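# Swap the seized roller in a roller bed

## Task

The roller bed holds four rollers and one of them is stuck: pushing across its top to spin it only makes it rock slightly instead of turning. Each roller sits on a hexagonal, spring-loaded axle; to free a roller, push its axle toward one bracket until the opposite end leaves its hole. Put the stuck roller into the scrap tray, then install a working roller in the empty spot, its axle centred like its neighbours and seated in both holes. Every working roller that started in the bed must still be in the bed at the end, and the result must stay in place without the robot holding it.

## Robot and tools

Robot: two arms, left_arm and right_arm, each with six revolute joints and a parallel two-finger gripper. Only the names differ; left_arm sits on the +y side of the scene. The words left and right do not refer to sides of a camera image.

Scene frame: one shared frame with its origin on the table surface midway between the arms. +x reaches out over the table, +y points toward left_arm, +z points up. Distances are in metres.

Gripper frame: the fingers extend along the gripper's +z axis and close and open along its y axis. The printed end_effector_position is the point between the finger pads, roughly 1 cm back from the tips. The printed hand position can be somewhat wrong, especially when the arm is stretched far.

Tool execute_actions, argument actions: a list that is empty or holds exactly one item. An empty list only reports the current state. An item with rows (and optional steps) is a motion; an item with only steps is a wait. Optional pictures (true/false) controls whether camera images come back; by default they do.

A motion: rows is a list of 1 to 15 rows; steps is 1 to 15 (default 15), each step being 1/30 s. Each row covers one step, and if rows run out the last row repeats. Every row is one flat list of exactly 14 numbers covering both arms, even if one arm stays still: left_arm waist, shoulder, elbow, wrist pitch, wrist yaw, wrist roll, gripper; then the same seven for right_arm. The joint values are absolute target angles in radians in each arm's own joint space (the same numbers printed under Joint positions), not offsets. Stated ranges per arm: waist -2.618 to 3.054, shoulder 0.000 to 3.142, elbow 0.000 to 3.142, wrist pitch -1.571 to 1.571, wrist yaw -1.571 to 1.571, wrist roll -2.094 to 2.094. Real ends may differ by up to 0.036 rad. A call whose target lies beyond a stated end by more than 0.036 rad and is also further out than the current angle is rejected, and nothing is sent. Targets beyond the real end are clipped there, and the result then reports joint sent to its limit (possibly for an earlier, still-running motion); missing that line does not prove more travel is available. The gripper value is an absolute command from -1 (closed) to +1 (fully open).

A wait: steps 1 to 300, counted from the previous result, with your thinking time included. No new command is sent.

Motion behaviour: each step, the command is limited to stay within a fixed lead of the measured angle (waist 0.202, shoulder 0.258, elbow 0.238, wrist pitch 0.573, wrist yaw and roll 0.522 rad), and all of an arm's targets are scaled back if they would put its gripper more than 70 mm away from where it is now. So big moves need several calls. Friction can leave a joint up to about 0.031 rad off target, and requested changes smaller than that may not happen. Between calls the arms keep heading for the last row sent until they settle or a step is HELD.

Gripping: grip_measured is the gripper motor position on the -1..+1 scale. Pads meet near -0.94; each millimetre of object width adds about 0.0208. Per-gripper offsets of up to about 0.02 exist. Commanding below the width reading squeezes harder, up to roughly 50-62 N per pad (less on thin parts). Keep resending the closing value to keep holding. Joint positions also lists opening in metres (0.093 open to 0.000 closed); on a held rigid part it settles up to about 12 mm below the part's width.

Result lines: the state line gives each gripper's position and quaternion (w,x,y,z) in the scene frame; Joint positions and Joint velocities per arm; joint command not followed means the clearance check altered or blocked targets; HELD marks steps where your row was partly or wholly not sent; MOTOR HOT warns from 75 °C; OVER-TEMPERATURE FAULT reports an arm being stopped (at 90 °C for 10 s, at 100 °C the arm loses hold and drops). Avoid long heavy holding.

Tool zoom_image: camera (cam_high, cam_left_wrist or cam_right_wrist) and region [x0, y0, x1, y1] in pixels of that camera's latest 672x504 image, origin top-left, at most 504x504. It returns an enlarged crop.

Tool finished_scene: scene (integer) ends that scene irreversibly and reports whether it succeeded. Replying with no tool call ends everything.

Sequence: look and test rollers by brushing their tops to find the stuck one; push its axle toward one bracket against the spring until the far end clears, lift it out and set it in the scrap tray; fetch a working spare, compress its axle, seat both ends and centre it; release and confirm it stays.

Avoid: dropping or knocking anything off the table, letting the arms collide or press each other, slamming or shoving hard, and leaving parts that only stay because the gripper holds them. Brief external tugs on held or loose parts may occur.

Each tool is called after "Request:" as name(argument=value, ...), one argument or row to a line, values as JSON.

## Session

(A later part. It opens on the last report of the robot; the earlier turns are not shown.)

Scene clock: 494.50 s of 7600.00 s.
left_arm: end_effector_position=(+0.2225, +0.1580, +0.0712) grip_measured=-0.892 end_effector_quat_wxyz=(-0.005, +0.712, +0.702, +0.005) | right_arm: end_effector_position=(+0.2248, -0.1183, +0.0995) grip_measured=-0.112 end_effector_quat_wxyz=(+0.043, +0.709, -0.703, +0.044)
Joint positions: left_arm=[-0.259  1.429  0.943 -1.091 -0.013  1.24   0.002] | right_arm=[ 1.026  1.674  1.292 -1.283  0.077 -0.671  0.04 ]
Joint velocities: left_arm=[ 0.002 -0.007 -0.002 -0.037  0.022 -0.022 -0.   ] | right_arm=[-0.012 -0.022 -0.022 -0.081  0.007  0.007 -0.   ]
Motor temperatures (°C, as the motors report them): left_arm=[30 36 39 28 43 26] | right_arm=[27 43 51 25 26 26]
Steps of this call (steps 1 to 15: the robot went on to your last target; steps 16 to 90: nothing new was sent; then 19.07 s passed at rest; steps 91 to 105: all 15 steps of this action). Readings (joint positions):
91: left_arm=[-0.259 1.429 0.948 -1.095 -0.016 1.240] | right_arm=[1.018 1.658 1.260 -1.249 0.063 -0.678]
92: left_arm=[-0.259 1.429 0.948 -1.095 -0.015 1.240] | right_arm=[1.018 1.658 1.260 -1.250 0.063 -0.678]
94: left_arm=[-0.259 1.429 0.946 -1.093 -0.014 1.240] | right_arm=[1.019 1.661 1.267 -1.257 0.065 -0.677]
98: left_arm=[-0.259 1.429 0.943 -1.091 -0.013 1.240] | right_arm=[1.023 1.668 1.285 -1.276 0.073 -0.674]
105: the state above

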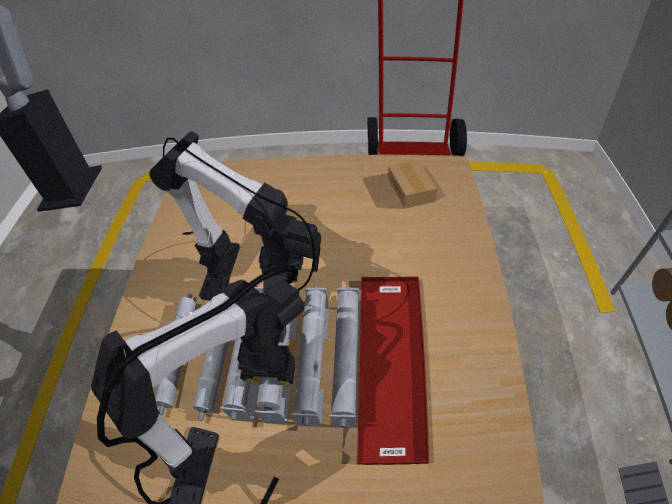

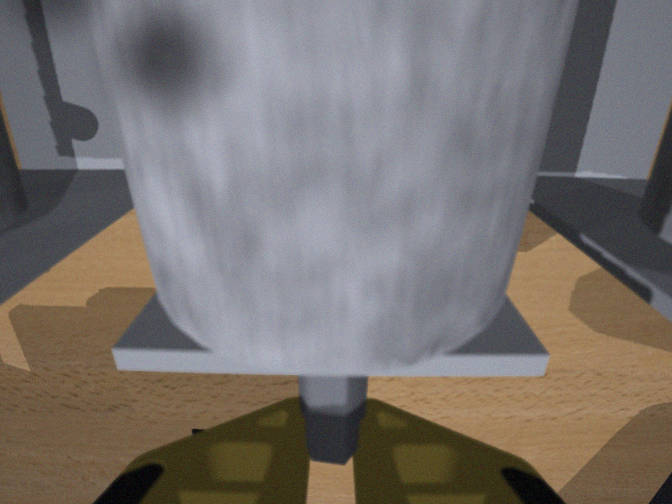

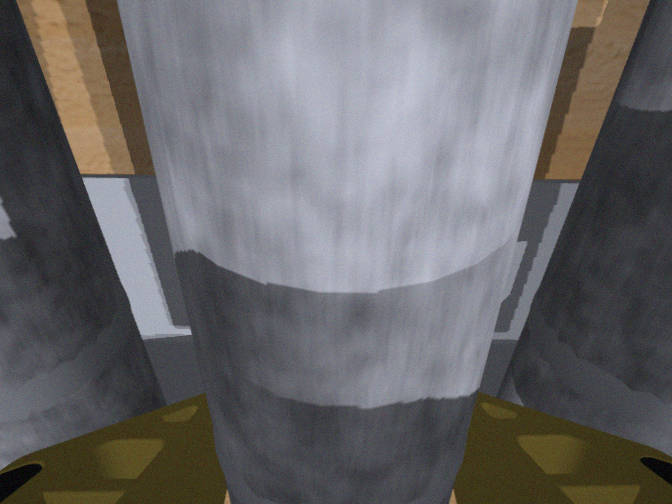

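Request:
execute_actions(
  actions=[
    {"rows":[[-0.225,1.42,0.91,-1.135,-0.185,1.25,-1,1.036,1.652,1.365,-1.34,0.085,-0.659,-0.3],[-0.23,1.42,0.915,-1.13,-0.17,1.245,-1,1.036,1.652,1.36,-1.335,0.085,-0.659,-0.3],[-0.235,1.42,0.92,-1.125,-0.155,1.24,-1,1.036,1.652,1.355,-1.33,0.085,-0.659,-0.3],[-0.24,1.422,0.925,-1.12,-0.14,1.24,-1,1.036,1.652,1.355,-1.33,0.085,-0.659,-0.3],[-0.245,1.424,0.93,-1.115,-0.125,1.24,-1,1.036,1.652,1.355,-1.33,0.085,-0.659,-0.3],[-0.25,1.426,0.935,-1.11,-0.11,1.24,-1,1.036,1.652,1.355,-1.33,0.085,-0.659,-0.3],[-0.255,1.428,0.94,-1.105,-0.095,1.24,-1,1.036,1.652,1.355,-1.33,0.085,-0.659,-0.3],[-0.26,1.43,0.943,-1.1,-0.08,1.24,-1,1.036,1.652,1.355,-1.33,0.085,-0.659,-0.3],[-0.265,1.43,0.943,-1.095,-0.065,1.235,-1,1.036,1.652,1.355,-1.33,0.085,-0.659,-0.3],[-0.27,1.43,0.943,-1.09,-0.05,1.23,-1,1.036,1.652,1.355,-1.33,0.085,-0.659,-0.3],[-0.275,1.43,0.943,-1.085,-0.035,1.225,-1,1.036,1.652,1.355,-1.33,0.085,-0.659,-0.3],[-0.28,1.43,0.943,-1.08,-0.02,1.22,-1,1.036,1.652,1.355,-1.33,0.085,-0.659,-0.3]],"steps":15},
  ],
)

Scene clock: 513.90 s of 7600.00 s.
left_arm: end_effector_position=(+0.2222, +0.1562, +0.0712) grip_measured=-0.892 end_effector_quat_wxyz=(-0.005, +0.711, +0.703, +0.005) | right_arm: end_effector_position=(+0.2248, -0.1183, +0.0995) grip_measured=-0.112 end_effector_quat_wxyz=(+0.043, +0.709, -0.703, +0.044)
Joint positions: left_arm=[-0.267  1.429  0.943 -1.089 -0.014  1.229  0.002] | right_arm=[ 1.026  1.674  1.292 -1.283  0.078 -0.671  0.04 ]
Joint velocities: left_arm=[-0.022 -0.027  0.002 -0.007 -0.037 -0.022 -0.001] | right_arm=[-0.007 -0.007  0.002  0.037  0.007  0.037  0.001]
Motor temperatures (°C, as the motors report them): left_arm=[29 36 38 28 41 26] | right_arm=[27 45 55 25 26 26]
Steps of this call (steps 1 to 15: the robot went on to your last target; steps 16 to 90: nothing new was sent; then 15.90 s passed at rest; steps 91 to 105: all 15 steps of this action). Readings (joint positions):
91: left_arm=[-0.259 1.429 0.943 -1.091 -0.012 1.240] | right_arm=[1.026 1.674 1.292 -1.283 0.077 -0.671]
92: left_arm=[-0.259 1.429 0.943 -1.090 -0.011 1.240] | right_arm=[1.026 1.674 1.292 -1.283 0.077 -0.671]
94: left_arm=[-0.259 1.429 0.943 -1.090 -0.010 1.240] | right_arm=[1.026 1.674 1.292 -1.283 0.077 -0.671]
98: left_arm=[-0.260 1.429 0.943 -1.090 -0.008 1.240] | right_arm=[1.026 1.674 1.292 -1.283 0.077 -0.671]
105: the state above

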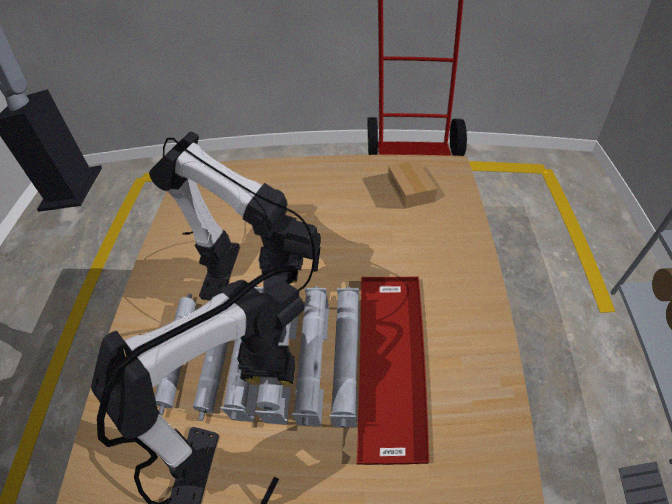

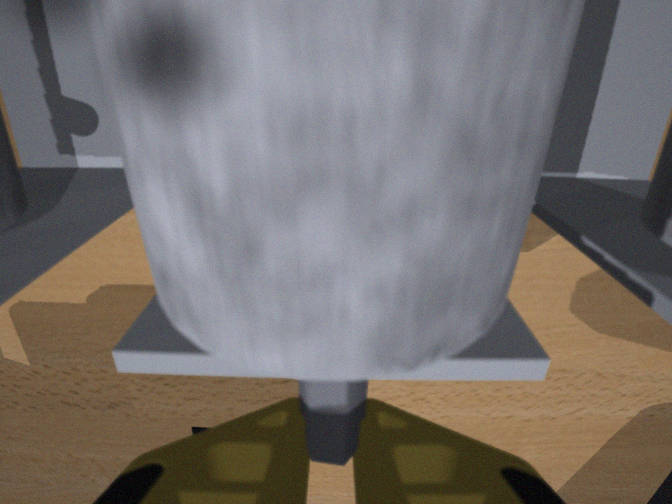

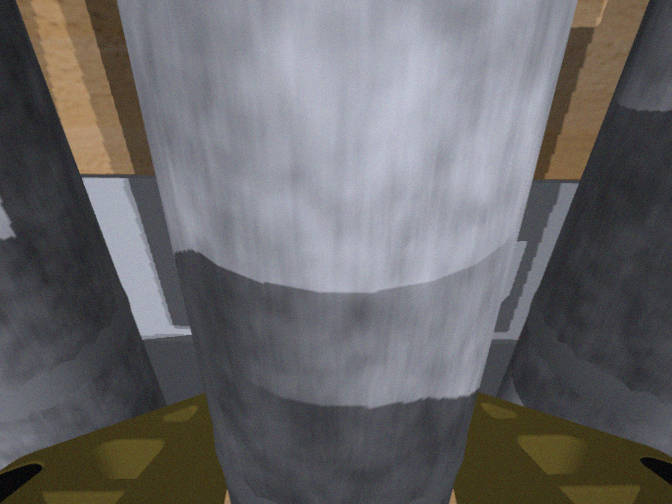

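Request:
zoom_image(
  camera="cam_high",
  region=[210, 370, 340, 440],
)

Region (210, 370, 340, 440) of cam_high's 672x504 image, scaled by 3.877, with more detail than that image has; it fills the top 271 rows of this view, and the rest is white.

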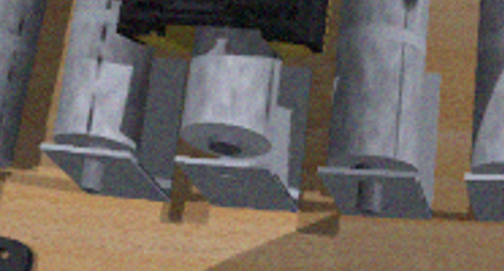

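Request:
execute_actions(
  actions=[
    {"rows":[[-0.267,1.43,0.943,-1.089,-0.015,1.23,-0.9,1.036,1.652,1.35,-1.33,0.085,-0.659,-0.3],[-0.267,1.43,0.943,-1.089,-0.015,1.23,-0.85,1.036,1.652,1.35,-1.33,0.085,-0.659,-0.3],[-0.267,1.43,0.943,-1.089,-0.015,1.23,-0.8,1.036,1.652,1.35,-1.33,0.085,-0.659,-0.3],[-0.267,1.43,0.943,-1.089,-0.015,1.23,-0.75,1.036,1.652,1.35,-1.33,0.085,-0.659,-0.3],[-0.267,1.43,0.943,-1.089,-0.015,1.23,-0.7,1.036,1.652,1.35,-1.33,0.085,-0.659,-0.3],[-0.267,1.43,0.943,-1.089,-0.015,1.23,-0.65,1.036,1.652,1.35,-1.33,0.085,-0.659,-0.3],[-0.267,1.43,0.943,-1.089,-0.015,1.23,-0.55,1.036,1.652,1.35,-1.33,0.085,-0.659,-0.3],[-0.267,1.43,0.943,-1.089,-0.015,1.23,-0.4,1.036,1.652,1.35,-1.33,0.085,-0.659,-0.3]],"steps":15},
  ],
)

Scene clock: 534.40 s of 7600.00 s.
left_arm: end_effector_position=(+0.2222, +0.1562, +0.0712) grip_measured=-0.403 end_effector_quat_wxyz=(-0.005, +0.710, +0.704, +0.006) | right_arm: end_effector_position=(+0.2248, -0.1183, +0.0995) grip_measured=-0.112 end_effector_quat_wxyz=(+0.043, +0.709, -0.703, +0.044)
Joint positions: left_arm=[-0.268  1.429  0.943 -1.089 -0.015  1.225  0.026] | right_arm=[ 1.026  1.674  1.292 -1.283  0.078 -0.671  0.04 ]
Joint velocities: left_arm=[-0.007 -0.007  0.022  0.051 -0.022 -0.007  0.   ] | right_arm=[ 0.012 -0.012 -0.022 -0.022 -0.051 -0.007 -0.002]
Motor temperatures (°C, as the motors report them): left_arm=[28 35 39 28 35 26] | right_arm=[27 46 57 25 26 26]
Steps of this call (steps 1 to 15: the robot went on to your last target; steps 16 to 90: nothing new was sent; then 17.00 s passed at rest; steps 91 to 105: all 15 steps of this action). Readings (joint positions):
91: left_arm=[-0.268 1.429 0.943 -1.089 -0.015 1.225] | right_arm=[1.026 1.674 1.292 -1.283 0.078 -0.671]
92: left_arm=[-0.268 1.429 0.943 -1.089 -0.015 1.225] | right_arm=[1.026 1.674 1.292 -1.283 0.078 -0.671]
94: left_arm=[-0.268 1.429 0.943 -1.089 -0.015 1.225] | right_arm=[1.026 1.674 1.292 -1.283 0.078 -0.671]
98: left_arm=[-0.268 1.429 0.943 -1.089 -0.015 1.225] | right_arm=[1.026 1.674 1.292 -1.283 0.078 -0.671]
105: the state above

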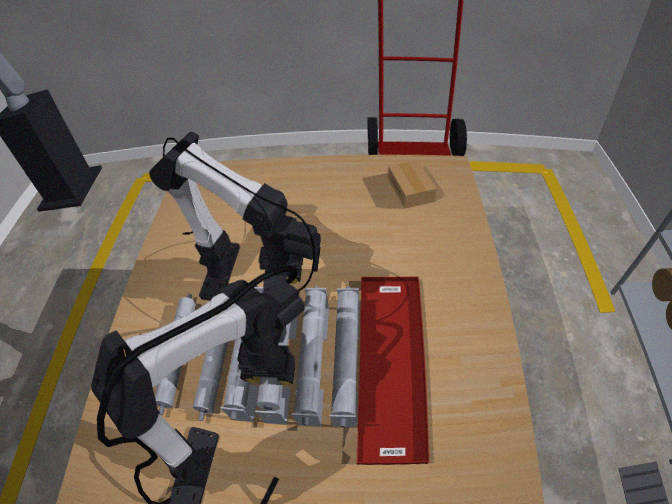

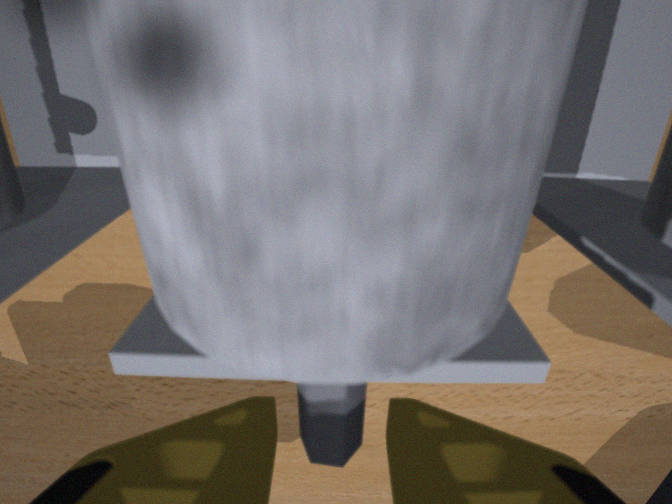

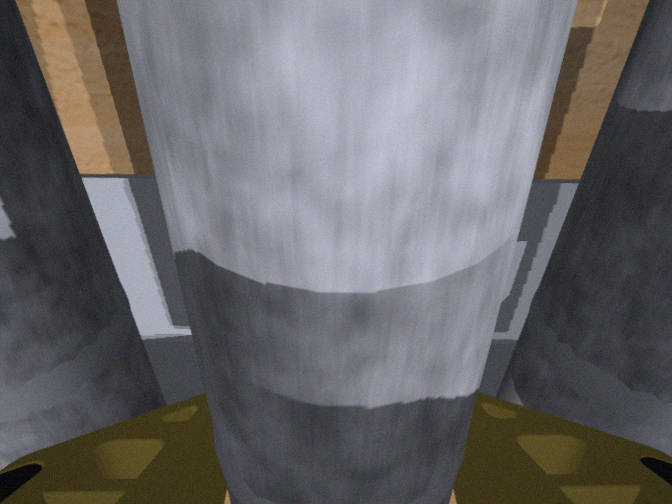

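Request:
execute_actions(
  actions=[
    {"rows":[[-0.267,1.43,0.943,-1.089,-0.015,1.23,-0.4,1.038,1.654,1.34,-1.325,0.08,-0.659,-0.3],[-0.267,1.43,0.943,-1.089,-0.015,1.23,-0.4,1.04,1.656,1.33,-1.32,0.075,-0.659,-0.3],[-0.267,1.43,0.943,-1.089,-0.015,1.23,-0.4,1.04,1.658,1.32,-1.315,0.07,-0.659,-0.3],[-0.267,1.43,0.943,-1.089,-0.015,1.23,-0.4,1.04,1.66,1.31,-1.31,0.065,-0.659,-0.3],[-0.267,1.43,0.943,-1.089,-0.015,1.23,-0.4,1.04,1.662,1.3,-1.305,0.06,-0.659,-0.3],[-0.267,1.43,0.943,-1.089,-0.015,1.23,-0.4,1.04,1.664,1.295,-1.3,0.06,-0.659,-0.3]],"steps":15},
  ],
)

Scene clock: 550.20 s of 7600.00 s.
left_arm: end_effector_position=(+0.2222, +0.1562, +0.0712) grip_measured=-0.403 end_effector_quat_wxyz=(-0.005, +0.710, +0.704, +0.006) | right_arm: end_effector_position=(+0.2244, -0.1183, +0.0976) grip_measured=-0.112 end_effector_quat_wxyz=(+0.042, +0.709, -0.703, +0.044)
Joint positions: left_arm=[-0.268  1.429  0.943 -1.089 -0.015  1.225  0.026] | right_arm=[ 1.027  1.674  1.284 -1.276  0.078 -0.67   0.04 ]
Joint velocities: left_arm=[ 0.002  0.012 -0.002 -0.022  0.007 -0.022  0.   ] | right_arm=[-0.002 -0.007  0.017  0.095 -0.051  0.007  0.   ]
Motor temperatures (°C, as the motors report them): left_arm=[28 34 40 27 34 26] | right_arm=[27 47 57 25 26 26]
Steps of this call (steps 1 to 15: the robot went on to your last target; steps 16 to 90: nothing new was sent; then 12.30 s passed at rest; steps 91 to 105: all 15 steps of this action). Readings (joint positions):
91: left_arm=[-0.268 1.429 0.943 -1.089 -0.015 1.225] | right_arm=[1.026 1.674 1.292 -1.283 0.078 -0.671]
92: left_arm=[-0.268 1.429 0.943 -1.089 -0.015 1.225] | right_arm=[1.027 1.674 1.292 -1.283 0.078 -0.671]
94: left_arm=[-0.268 1.429 0.943 -1.089 -0.015 1.225] | right_arm=[1.027 1.674 1.292 -1.283 0.078 -0.670]
98: left_arm=[-0.268 1.429 0.943 -1.089 -0.015 1.225] | right_arm=[1.027 1.674 1.284 -1.276 0.078 -0.670]
105: the state above

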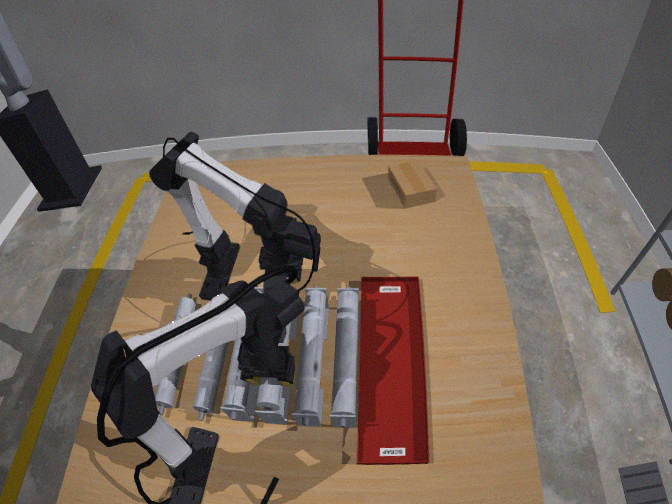

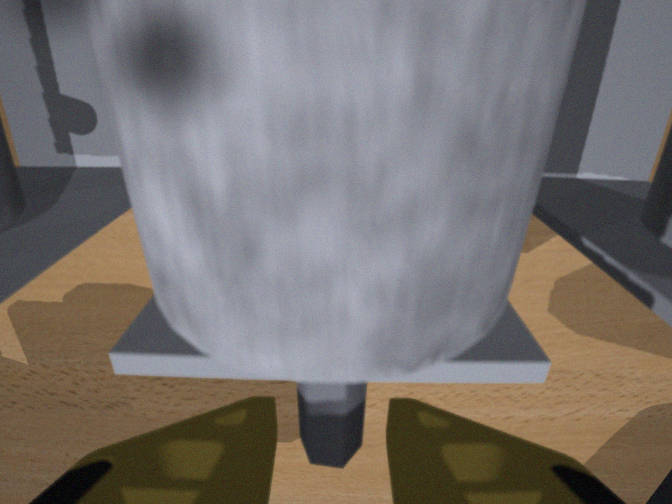

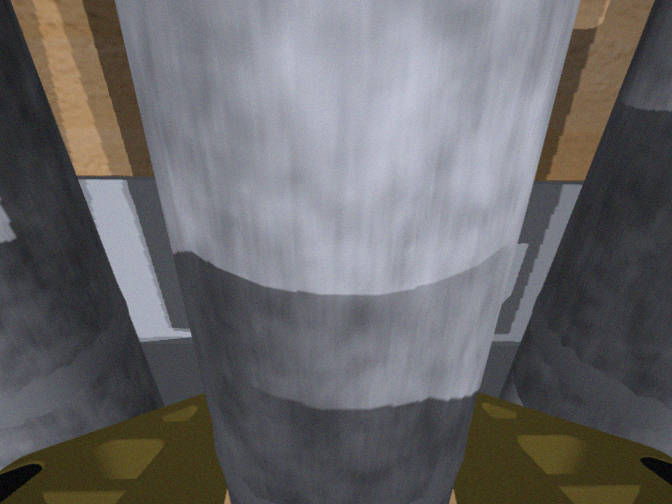

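Request:
zoom_image(
  camera="cam_left_wrist",
  region=[260, 340, 420, 490],
)

Request:
zoom_image(
  camera="cam_high",
  region=[240, 385, 300, 430],
)

Region (260, 340, 420, 490) of cam_left_wrist's 672x504 image, scaled by 3.150, with more detail than that image has; it fills the top 472 rows of this view, and the rest is white.

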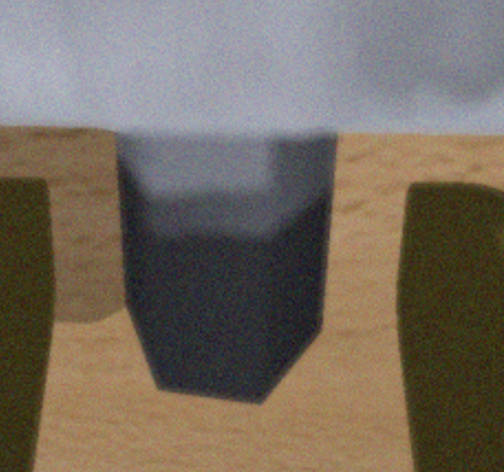

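Region (240, 385, 300, 430) of cam_high's 672x504 image, scaled by 8.400, with more detail than that image has; it fills the top 378 rows of this view, and the rest is white.

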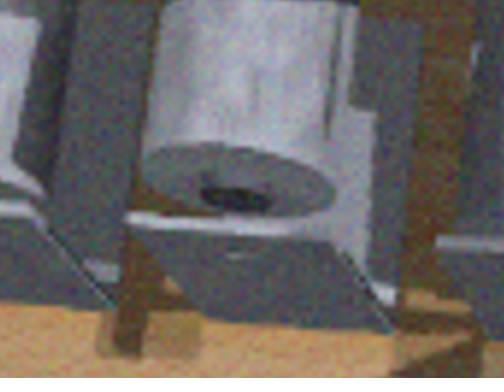

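Request:
execute_actions(
  actions=[
    {"rows":[[-0.267,1.43,0.943,-1.089,-0.015,1.23,-0.4,1.04,1.65,1.295,-1.29,0.08,-0.659,-0.3],[-0.267,1.43,0.943,-1.089,-0.015,1.23,-0.4,1.042,1.635,1.293,-1.28,0.095,-0.655,-0.3],[-0.267,1.43,0.943,-1.089,-0.015,1.23,-0.4,1.046,1.628,1.288,-1.27,0.104,-0.65,-0.3],[-0.267,1.43,0.943,-1.089,-0.015,1.23,-0.4,1.05,1.623,1.282,-1.262,0.112,-0.646,-0.3],[-0.267,1.43,0.943,-1.089,-0.015,1.23,-0.4,1.054,1.618,1.277,-1.255,0.119,-0.642,-0.3],[-0.267,1.43,0.943,-1.089,-0.015,1.23,-0.4,1.058,1.613,1.271,-1.249,0.126,-0.638,-0.3],[-0.267,1.43,0.943,-1.089,-0.015,1.23,-0.4,1.063,1.608,1.266,-1.243,0.133,-0.634,-0.3],[-0.267,1.43,0.943,-1.089,-0.015,1.23,-0.4,1.067,1.603,1.26,-1.237,0.14,-0.63,-0.3],[-0.267,1.43,0.943,-1.089,-0.015,1.23,-0.4,1.071,1.598,1.255,-1.231,0.147,-0.626,-0.3],[-0.267,1.43,0.943,-1.089,-0.015,1.23,-0.4,1.075,1.593,1.249,-1.226,0.154,-0.622,-0.3],[-0.267,1.43,0.943,-1.089,-0.015,1.23,-0.4,1.08,1.588,1.244,-1.221,0.161,-0.618,-0.3],[-0.267,1.43,0.943,-1.089,-0.015,1.23,-0.4,1.084,1.583,1.238,-1.216,0.168,-0.614,-0.3],[-0.267,1.43,0.943,-1.089,-0.015,1.23,-0.4,1.088,1.578,1.233,-1.211,0.174,-0.61,-0.3],[-0.267,1.43,0.943,-1.089,-0.015,1.23,-0.4,1.092,1.573,1.227,-1.208,0.18,-0.606,-0.3],[-0.267,1.43,0.943,-1.089,-0.015,1.23,-0.4,1.096,1.57,1.222,-1.208,0.18,-0.602,-0.3]],"steps":15},
  ],
  pictures=false,
)

Request:
execute_actions(
  actions=[
    {"steps":15},
  ],
)

Scene clock: 593.17 s of 7600.00 s.
left_arm: end_effector_position=(+0.2222, +0.1562, +0.0712) grip_measured=-0.403 end_effector_quat_wxyz=(-0.005, +0.710, +0.704, +0.006) | right_arm: end_effector_position=(+0.2220, -0.1199, +0.1021) grip_measured=-0.112 end_effector_quat_wxyz=(+0.010, +0.706, -0.703, +0.078)
Joint positions: left_arm=[-0.268  1.429  0.943 -1.089 -0.015  1.225  0.026] | right_arm=[ 1.075  1.614  1.235 -1.237  0.15  -0.617  0.04 ]
Joint velocities: left_arm=[ 0.012  0.007  0.002 -0.022 -0.007 -0.007 -0.   ] | right_arm=[ 0.11  -0.125 -0.129  0.154  0.139  0.11   0.001]
Motor temperatures (°C, as the motors report them): left_arm=[27 34 41 27 31 26] | right_arm=[27 46 51 25 26 26]
Steps of this call (steps 1 to 15: the robot went on to your last target; steps 16 to 90: nothing new was sent; then 39.47 s passed at rest; steps 91 to 105: all 15 steps of this action). Readings (joint positions):
91: left_arm=[-0.268 1.429 0.943 -1.089 -0.015 1.225] | right_arm=[1.027 1.674 1.284 -1.275 0.078 -0.670]
92: left_arm=[-0.268 1.429 0.943 -1.089 -0.015 1.225] | right_arm=[1.027 1.674 1.284 -1.274 0.080 -0.670]
94: left_arm=[-0.268 1.429 0.943 -1.089 -0.015 1.225] | right_arm=[1.030 1.674 1.283 -1.273 0.084 -0.667]
98: left_arm=[-0.268 1.429 0.943 -1.089 -0.015 1.225] | right_arm=[1.044 1.656 1.266 -1.259 0.101 -0.651]
105: the state above

Scene clock: 593.67 s of 7600.00 s.
left_arm: end_effector_position=(+0.2222, +0.1562, +0.0712) grip_measured=-0.403 end_effector_quat_wxyz=(-0.005, +0.710, +0.704, +0.006) | right_arm: end_effector_position=(+0.2217, -0.1190, +0.1015) grip_measured=-0.112 end_effector_quat_wxyz=(+0.004, +0.705, -0.704, +0.082)
Joint positions: left_arm=[-0.268  1.429  0.943 -1.089 -0.015  1.225  0.026] | right_arm=[ 1.084  1.608  1.226 -1.226  0.16  -0.606  0.04 ]
Joint velocities: left_arm=[ 0.007 -0.002 -0.017 -0.007  0.007  0.066 -0.001] | right_arm=[ 0.002  0.002  0.007 -0.007 -0.007  0.022  0.001]
Motor temperatures (°C, as the motors report them): left_arm=[27 34 41 27 31 26] | right_arm=[27 46 51 25 26 26]
Steps of this call (steps 1 to 15: the robot went on to your last target). Readings (joint positions):
1: left_arm=[-0.268 1.429 0.943 -1.089 -0.015 1.225] | right_arm=[1.079 1.611 1.231 -1.234 0.154 -0.612]
2: left_arm=[-0.268 1.429 0.943 -1.089 -0.015 1.225] | right_arm=[1.081 1.609 1.229 -1.232 0.156 -0.609]
4: left_arm=[-0.268 1.429 0.943 -1.089 -0.015 1.225] | right_arm=[1.083 1.608 1.227 -1.230 0.159 -0.606]
8: left_arm=[-0.268 1.429 0.943 -1.089 -0.015 1.225] | right_arm=[1.084 1.608 1.226 -1.227 0.160 -0.606]
15: the state above

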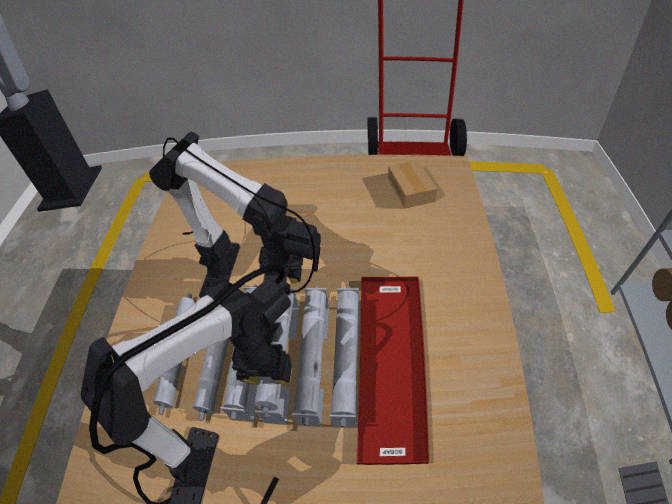

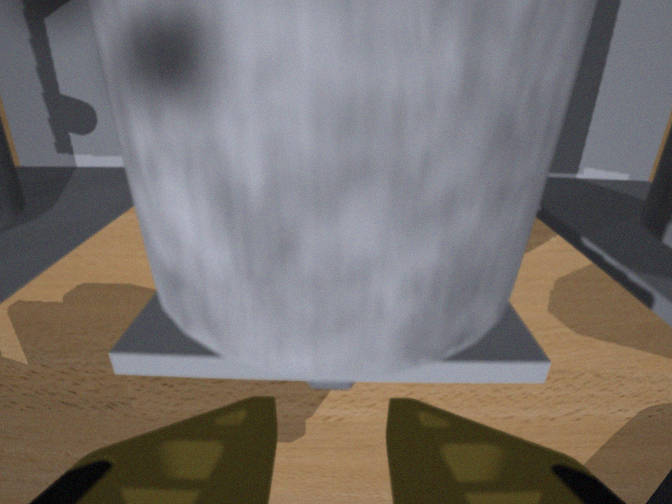

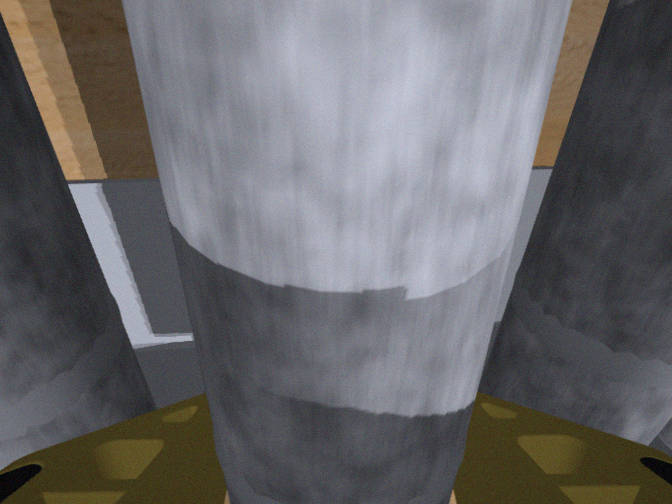

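Request:
execute_actions(
  actions=[
    {"rows":[[-0.25,1.42,0.97,-1.11,-0.015,1.23,-0.3,1.096,1.585,1.25,-1.235,0.18,-0.602,-0.3],[-0.235,1.41,0.995,-1.135,-0.015,1.22,-0.2,1.097,1.6,1.275,-1.26,0.182,-0.6,-0.3],[-0.22,1.405,1.02,-1.16,0,1.18,-0.1,1.098,1.604,1.288,-1.272,0.185,-0.598,-0.3],[-0.2,1.4,1.045,-1.185,0.01,1.1,0,1.1,1.608,1.297,-1.283,0.188,-0.597,-0.3],[-0.18,1.395,1.07,-1.21,0.03,1.0,0.1,1.101,1.612,1.306,-1.294,0.191,-0.595,-0.3],[-0.16,1.39,1.095,-1.235,0.05,0.85,0.2,1.103,1.616,1.315,-1.305,0.194,-0.594,-0.3],[-0.14,1.385,1.12,-1.26,0.08,0.65,0.3,1.104,1.62,1.324,-1.316,0.197,-0.592,-0.3],[-0.12,1.38,1.145,-1.285,0.11,0.4,0.4,1.106,1.624,1.333,-1.327,0.2,-0.591,-0.3],[-0.1,1.375,1.17,-1.31,0.14,0.1,0.5,1.107,1.628,1.342,-1.338,0.203,-0.589,-0.3],[-0.08,1.37,1.19,-1.335,0.17,-0.2,0.6,1.109,1.632,1.351,-1.349,0.206,-0.588,-0.3],[-0.06,1.367,1.21,-1.36,0.2,-0.5,0.7,1.11,1.636,1.36,-1.36,0.209,-0.586,-0.3],[-0.04,1.365,1.225,-1.38,0.23,-0.8,0.8,1.111,1.64,1.369,-1.37,0.212,-0.585,-0.3],[-0.02,1.363,1.24,-1.4,0.26,-1.1,0.9,1.112,1.643,1.377,-1.38,0.215,-0.583,-0.3],[0.0,1.362,1.25,-1.415,0.29,-1.4,1,1.113,1.646,1.383,-1.385,0.215,-0.582,-0.3],[0.015,1.362,1.255,-1.42,0.31,-1.66,1,1.113,1.646,1.386,-1.385,0.215,-0.582,-0.3]],"steps":15},
  ],
  pictures=false,
)

Request:
execute_actions(
  actions=[
    {"steps":30},
  ],
)

Scene clock: 647.53 s of 7600.00 s.
left_arm: end_effector_position=(+0.2452, +0.1744, +0.1567) grip_measured=+0.996 end_effector_quat_wxyz=(+0.052, +0.180, +0.978, -0.093) | right_arm: end_effector_position=(+0.2225, -0.1168, +0.1182) grip_measured=-0.112 end_effector_quat_wxyz=(+0.021, +0.707, -0.700, +0.099)
Joint positions: left_arm=[-0.022  1.373  1.223 -1.33   0.193  0.247  0.093] | right_arm=[ 1.102  1.647  1.328 -1.332  0.187 -0.591  0.04 ]
Joint velocities: left_arm=[ 0.545 -0.066  0.305 -0.476  0.755 -2.864  0.026] | right_arm=[ 0.027  0.061  0.168 -0.11   0.095  0.051 -0.   ]
Motor temperatures (°C, as the motors report them): left_arm=[27 34 41 27 30 26] | right_arm=[27 49 48 25 26 26]
Steps of this call (steps 1 to 15: the robot went on to your last target; steps 16 to 90: nothing new was sent; then 50.37 s passed at rest; steps 91 to 105: all 15 steps of this action). Readings (joint positions):
91: left_arm=[-0.267 1.429 0.943 -1.090 -0.015 1.225] | right_arm=[1.084 1.608 1.226 -1.226 0.160 -0.606]
92: left_arm=[-0.262 1.429 0.947 -1.096 -0.014 1.225] | right_arm=[1.084 1.608 1.226 -1.228 0.160 -0.605]
94: left_arm=[-0.239 1.428 0.974 -1.127 -0.010 1.202] | right_arm=[1.086 1.608 1.233 -1.235 0.160 -0.603]
98: left_arm=[-0.162 1.412 1.075 -1.195 0.030 0.936] | right_arm=[1.093 1.616 1.269 -1.273 0.170 -0.599]
105: the state above

Scene clock: 648.53 s of 7600.00 s.
left_arm: end_effector_position=(+0.2283, +0.1653, +0.1638) grip_measured=+1.000 end_effector_quat_wxyz=(+0.105, +0.694, -0.705, +0.106) | right_arm: end_effector_position=(+0.2226, -0.1169, +0.1194) grip_measured=-0.112 end_effector_quat_wxyz=(+0.023, +0.707, -0.700, +0.102)
Joint positions: left_arm=[ 0.008  1.371  1.235 -1.412  0.3   -1.637  0.093] | right_arm=[ 1.105  1.651  1.336 -1.342  0.191 -0.589  0.04 ]
Joint velocities: left_arm=[-0.002 -0.002  0.002  0.007 -0.037 -0.022  0.   ] | right_arm=[ 0.007  0.012 -0.007 -0.066  0.022  0.007 -0.001]
Motor temperatures (°C, as the motors report them): left_arm=[27 34 41 27 30 26] | right_arm=[27 49 48 25 26 26]
Steps of this call (steps 1 to 30: the robot went on to your last target). Readings (joint positions):
1: left_arm=[-0.006 1.372 1.231 -1.344 0.213 0.148] | right_arm=[1.103 1.648 1.332 -1.337 0.189 -0.591]
2: left_arm=[0.003 1.371 1.234 -1.357 0.230 0.049] | right_arm=[1.104 1.649 1.334 -1.339 0.190 -0.591]
4: left_arm=[0.008 1.371 1.235 -1.376 0.254 -0.148] | right_arm=[1.104 1.650 1.336 -1.341 0.191 -0.590]
8: left_arm=[0.008 1.371 1.235 -1.399 0.281 -0.542] | right_arm=[1.105 1.651 1.336 -1.342 0.191 -0.590]
30: the state above

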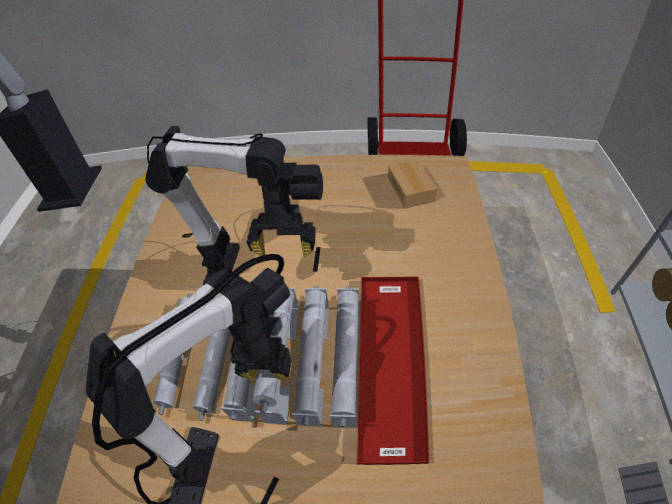

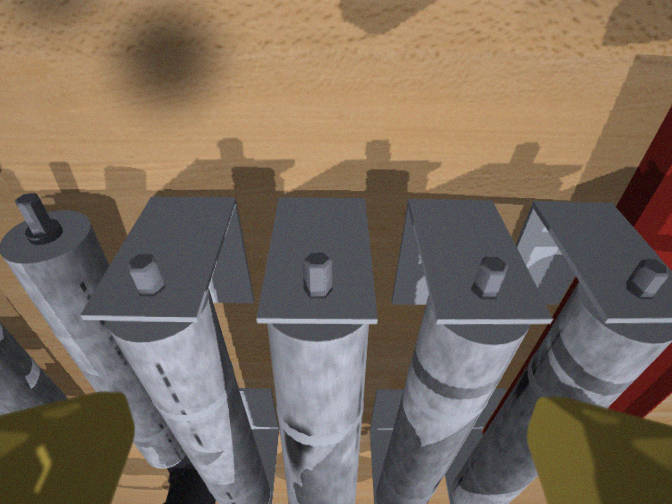

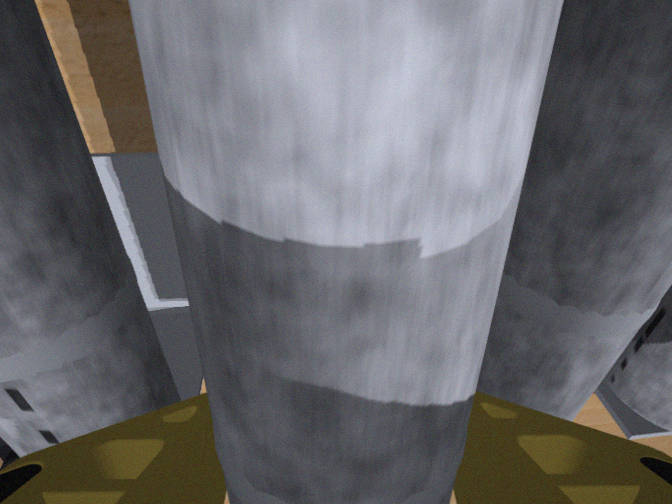

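Request:
execute_actions(
  actions=[
    {"rows":[[0.015,1.362,1.255,-1.42,0.31,-1.66,1,1.103,1.625,1.365,-1.386,0.215,-0.59,-0.3],[0.015,1.362,1.255,-1.42,0.31,-1.66,1,1.095,1.606,1.342,-1.387,0.215,-0.598,-0.3],[0.015,1.362,1.255,-1.42,0.31,-1.66,1,1.09,1.598,1.334,-1.388,0.215,-0.603,-0.3],[0.015,1.362,1.255,-1.42,0.31,-1.66,1,1.085,1.591,1.328,-1.389,0.215,-0.608,-0.3],[0.015,1.362,1.255,-1.42,0.31,-1.66,1,1.08,1.583,1.322,-1.39,0.215,-0.613,-0.3],[0.015,1.362,1.255,-1.42,0.31,-1.66,1,1.075,1.576,1.316,-1.39,0.215,-0.618,-0.3],[0.015,1.362,1.255,-1.42,0.31,-1.66,1,1.07,1.568,1.31,-1.39,0.215,-0.623,-0.3],[0.015,1.362,1.255,-1.42,0.31,-1.66,1,1.065,1.561,1.304,-1.39,0.215,-0.628,-0.3],[0.015,1.362,1.255,-1.42,0.31,-1.66,1,1.06,1.553,1.298,-1.39,0.215,-0.633,-0.3],[0.015,1.362,1.255,-1.42,0.31,-1.66,1,1.055,1.546,1.292,-1.39,0.215,-0.638,-0.3],[0.015,1.362,1.255,-1.42,0.31,-1.66,1,1.05,1.538,1.286,-1.39,0.215,-0.643,-0.3],[0.015,1.362,1.255,-1.42,0.31,-1.66,1,1.045,1.53,1.28,-1.39,0.215,-0.648,-0.3],[0.015,1.362,1.255,-1.42,0.31,-1.66,1,1.04,1.523,1.274,-1.39,0.215,-0.653,-0.3],[0.015,1.362,1.255,-1.42,0.31,-1.66,1,1.036,1.517,1.269,-1.39,0.215,-0.658,-0.3],[0.015,1.362,1.255,-1.42,0.31,-1.66,1,1.032,1.512,1.265,-1.39,0.215,-0.661,-0.3]],"steps":15},
  ],
  pictures=false,
)

Request:
execute_actions(
  actions=[
    {"steps":15},
  ],
)

Scene clock: 674.57 s of 7600.00 s.
left_arm: end_effector_position=(+0.2283, +0.1653, +0.1638) grip_measured=+1.000 end_effector_quat_wxyz=(+0.106, +0.699, -0.700, +0.106) | right_arm: end_effector_position=(+0.2249, -0.1273, +0.1239) grip_measured=-0.112 end_effector_quat_wxyz=(+0.001, +0.712, -0.697, +0.086)
Joint positions: left_arm=[ 0.008  1.371  1.235 -1.412  0.3   -1.651  0.093] | right_arm=[ 1.063  1.574  1.279 -1.303  0.171 -0.647  0.04 ]
Joint velocities: left_arm=[-0.012 -0.012 -0.007  0.022 -0.022 -0.007  0.   ] | right_arm=[-0.12  -0.188 -0.159  0.095 -0.037 -0.154  0.   ]
Motor temperatures (°C, as the motors report them): left_arm=[27 34 42 27 29 26] | right_arm=[27 47 53 25 26 26]
Steps of this call (steps 1 to 30: the robot went on to your last target; steps 31 to 90: nothing new was sent; then 22.53 s passed at rest; steps 91 to 105: all 15 steps of this action). Readings (joint positions):
91: left_arm=[0.008 1.371 1.235 -1.412 0.300 -1.651] | right_arm=[1.105 1.651 1.336 -1.342 0.191 -0.589]
92: left_arm=[0.008 1.371 1.235 -1.412 0.300 -1.651] | right_arm=[1.105 1.651 1.336 -1.342 0.191 -0.589]
94: left_arm=[0.008 1.371 1.235 -1.412 0.300 -1.651] | right_arm=[1.104 1.649 1.336 -1.342 0.191 -0.591]
98: left_arm=[0.008 1.371 1.235 -1.412 0.300 -1.651] | right_arm=[1.094 1.626 1.320 -1.323 0.184 -0.609]
105: the state above

Scene clock: 675.07 s of 7600.00 s.
left_arm: end_effector_position=(+0.2283, +0.1653, +0.1638) grip_measured=+1.000 end_effector_quat_wxyz=(+0.106, +0.699, -0.700, +0.106) | right_arm: end_effector_position=(+0.2253, -0.1308, +0.1246) grip_measured=-0.112 end_effector_quat_wxyz=(+0.000, +0.713, -0.696, +0.086)
Joint positions: left_arm=[ 0.008  1.371  1.235 -1.412  0.3   -1.651  0.093] | right_arm=[ 1.054  1.562  1.271 -1.303  0.171 -0.659  0.04 ]
Joint velocities: left_arm=[ 0.002  0.017 -0.002 -0.007 -0.037 -0.007  0.   ] | right_arm=[-0.007 -0.012  0.027  0.022 -0.081 -0.066 -0.003]
Motor temperatures (°C, as the motors report them): left_arm=[27 34 43 27 29 26] | right_arm=[27 47 53 25 26 26]
Steps of this call (steps 1 to 15: the robot went on to your last target). Readings (joint positions):
1: left_arm=[0.008 1.371 1.235 -1.412 0.300 -1.651] | right_arm=[1.059 1.568 1.275 -1.303 0.171 -0.651]
2: left_arm=[0.008 1.371 1.235 -1.412 0.300 -1.651] | right_arm=[1.056 1.564 1.272 -1.303 0.171 -0.655]
4: left_arm=[0.008 1.371 1.235 -1.412 0.300 -1.651] | right_arm=[1.054 1.562 1.271 -1.303 0.171 -0.658]
8: left_arm=[0.008 1.371 1.235 -1.412 0.300 -1.651] | right_arm=[1.054 1.562 1.271 -1.303 0.171 -0.659]
15: the state above

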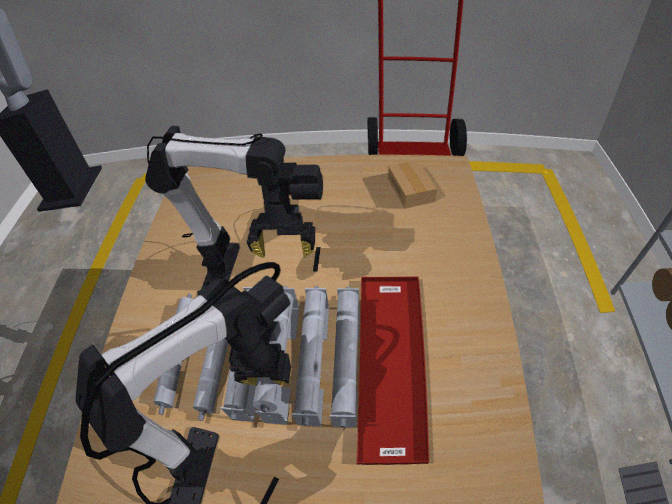

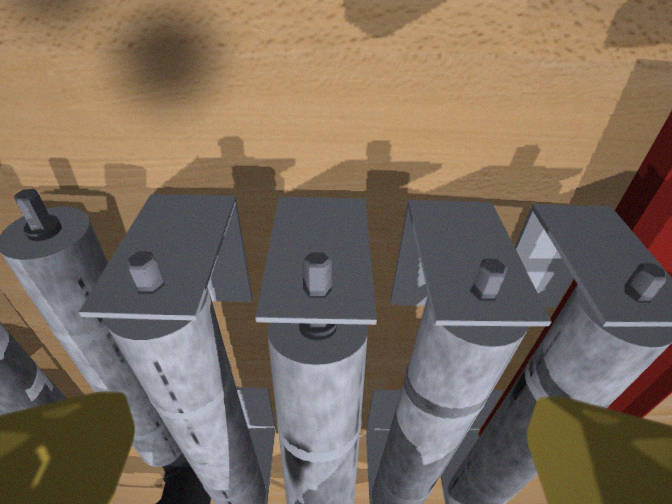

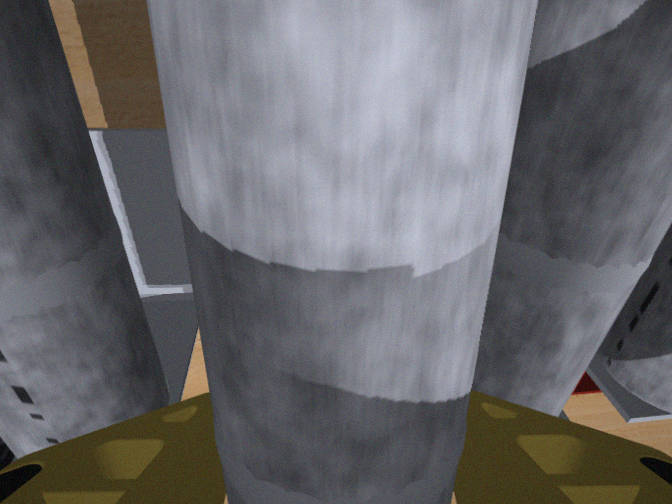

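Request:
execute_actions(
  actions=[
    {"rows":[[0.015,1.362,1.255,-1.42,0.31,-1.66,1,1.036,1.515,1.262,-1.38,0.21,-0.661,-0.3],[0.015,1.362,1.255,-1.42,0.31,-1.66,1,1.04,1.518,1.259,-1.37,0.205,-0.661,-0.3],[0.015,1.362,1.255,-1.42,0.31,-1.66,1,1.04,1.52,1.256,-1.36,0.2,-0.661,-0.3],[0.015,1.362,1.255,-1.42,0.31,-1.66,1,1.04,1.52,1.253,-1.355,0.2,-0.661,-0.3],[0.015,1.362,1.255,-1.42,0.31,-1.66,1,1.04,1.52,1.25,-1.35,0.2,-0.661,-0.3],[0.015,1.362,1.255,-1.42,0.31,-1.66,1,1.04,1.52,1.247,-1.35,0.2,-0.661,-0.3],[0.015,1.362,1.255,-1.42,0.31,-1.66,1,1.04,1.52,1.244,-1.35,0.2,-0.661,-0.3],[0.015,1.362,1.255,-1.42,0.31,-1.66,1,1.04,1.52,1.241,-1.35,0.2,-0.661,-0.3],[0.015,1.362,1.255,-1.42,0.31,-1.66,1,1.04,1.52,1.238,-1.35,0.2,-0.661,-0.3]],"steps":15},
  ],
)

Scene clock: 690.27 s of 7600.00 s.
left_arm: end_effector_position=(+0.2283, +0.1653, +0.1638) grip_measured=+1.000 end_effector_quat_wxyz=(+0.106, +0.699, -0.700, +0.106) | right_arm: end_effector_position=(+0.2200, -0.1428, +0.1171) grip_measured=-0.112 end_effector_quat_wxyz=(+0.025, +0.710, -0.697, +0.092)
Joint positions: left_arm=[ 0.008  1.371  1.235 -1.412  0.3   -1.651  0.093] | right_arm=[ 1.046  1.561  1.237 -1.32   0.176 -0.658  0.04 ]
Joint velocities: left_arm=[ 0.007 -0.012 -0.002 -0.066 -0.037 -0.022  0.   ] | right_arm=[-0.017 -0.081 -0.007 -0.066 -0.11  -0.139 -0.001]
Motor temperatures (°C, as the motors report them): left_arm=[27 34 43 27 29 26] | right_arm=[28 49 51 25 27 26]
Steps of this call (steps 1 to 15: the robot went on to your last target; steps 16 to 90: nothing new was sent; then 11.70 s passed at rest; steps 91 to 105: all 15 steps of this action). Readings (joint positions):
91: left_arm=[0.008 1.371 1.235 -1.412 0.300 -1.651] | right_arm=[1.054 1.562 1.271 -1.303 0.171 -0.659]
92: left_arm=[0.008 1.371 1.235 -1.412 0.300 -1.651] | right_arm=[1.054 1.562 1.271 -1.302 0.170 -0.659]
94: left_arm=[0.008 1.371 1.235 -1.412 0.300 -1.651] | right_arm=[1.054 1.562 1.269 -1.297 0.168 -0.661]
98: left_arm=[0.008 1.371 1.235 -1.412 0.300 -1.651] | right_arm=[1.054 1.562 1.255 -1.283 0.165 -0.661]
105: the state above

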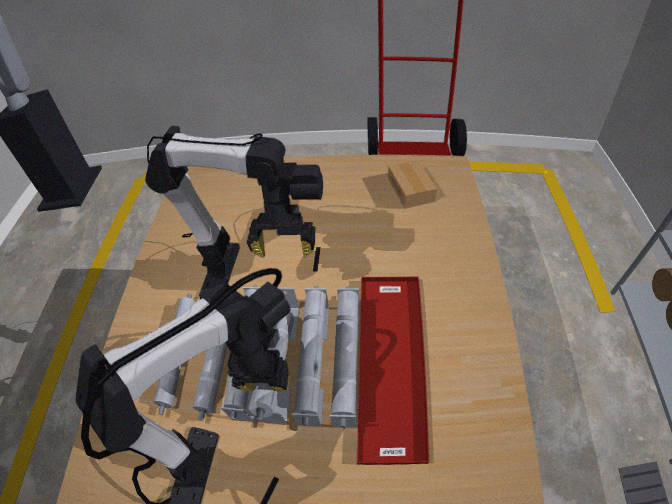

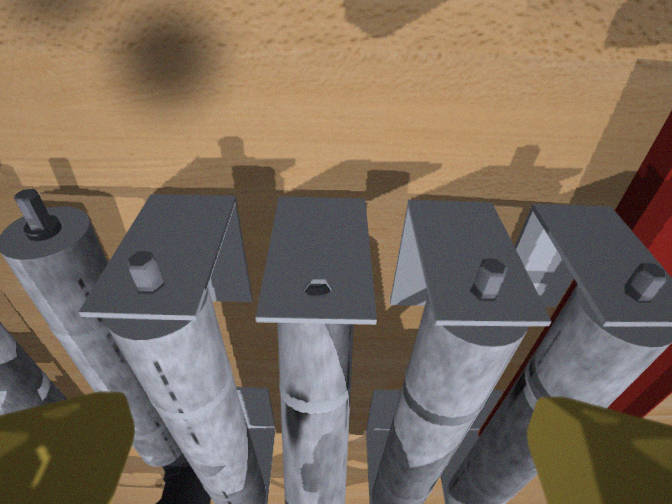

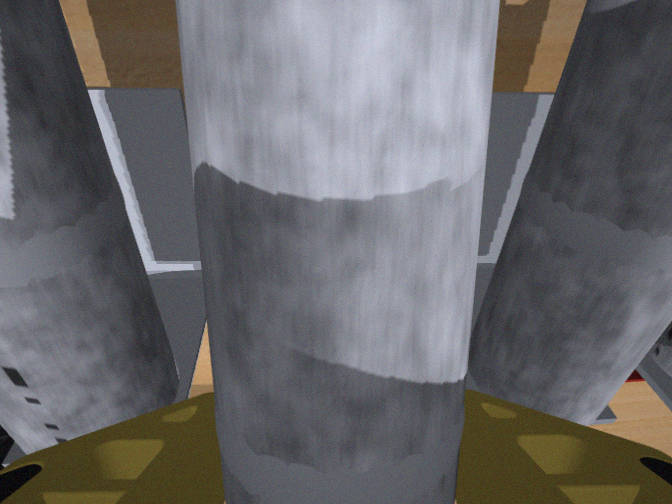

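Request:
execute_actions(
  actions=[],
)

Scene clock: 695.70 s of 7600.00 s.
left_arm: end_effector_position=(+0.2283, +0.1653, +0.1638) grip_measured=+1.000 end_effector_quat_wxyz=(+0.106, +0.699, -0.700, +0.106) | right_arm: end_effector_position=(+0.2191, -0.1441, +0.1178) grip_measured=-0.112 end_effector_quat_wxyz=(+0.027, +0.712, -0.696, +0.092)
Joint positions: left_arm=[ 0.008  1.371  1.235 -1.412  0.3   -1.651  0.093] | right_arm=[ 1.046  1.559  1.237 -1.326  0.176 -0.661  0.04 ]
Joint velocities: left_arm=[ 0.012 -0.017 -0.007  0.007 -0.066  0.022  0.   ] | right_arm=[-0.002 -0.012  0.007 -0.095  0.007 -0.007 -0.001]
Motor temperatures (°C, as the motors report them): left_arm=[27 34 43 27 29 26] | right_arm=[27 49 50 25 26 26]
Steps of this call (steps 1 to 15: the robot went on to your last target; steps 16 to 90: nothing new was sent; then 2.43 s passed at rest). Readings (joint positions):
1: left_arm=[0.008 1.371 1.235 -1.412 0.300 -1.651] | right_arm=[1.046 1.560 1.237 -1.321 0.175 -0.659]
2: left_arm=[0.008 1.371 1.235 -1.412 0.300 -1.651] | right_arm=[1.046 1.560 1.237 -1.321 0.175 -0.660]
4: left_arm=[0.008 1.371 1.235 -1.412 0.300 -1.651] | right_arm=[1.046 1.559 1.237 -1.324 0.175 -0.661]
8: left_arm=[0.008 1.371 1.235 -1.412 0.300 -1.651] | right_arm=[1.046 1.559 1.237 -1.326 0.176 -0.661]
90: the state above
All arms were judged still, so your last target was given up. Only a new action makes them travel on or press farther. Fingers that are still opening or closing keep moving.

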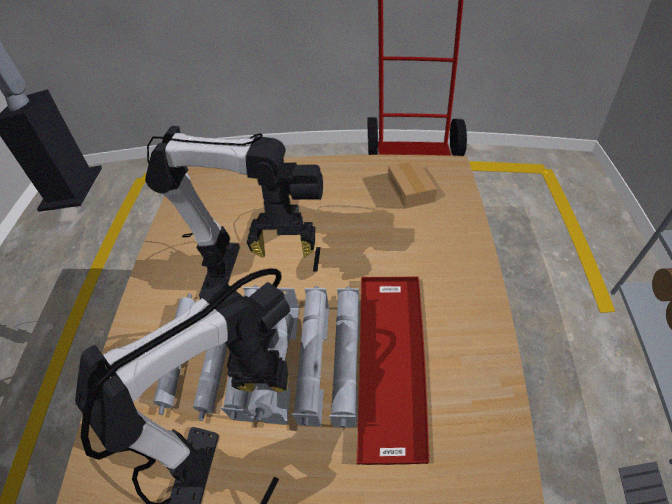

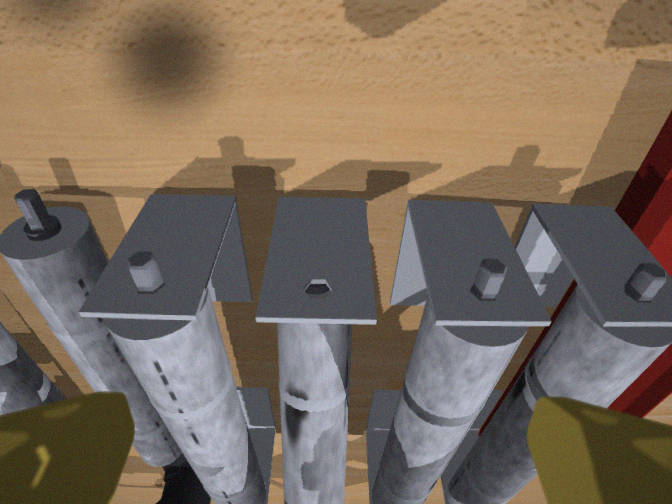

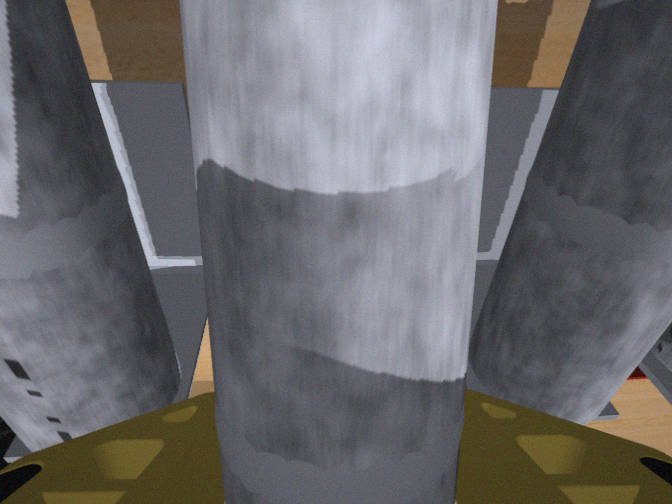

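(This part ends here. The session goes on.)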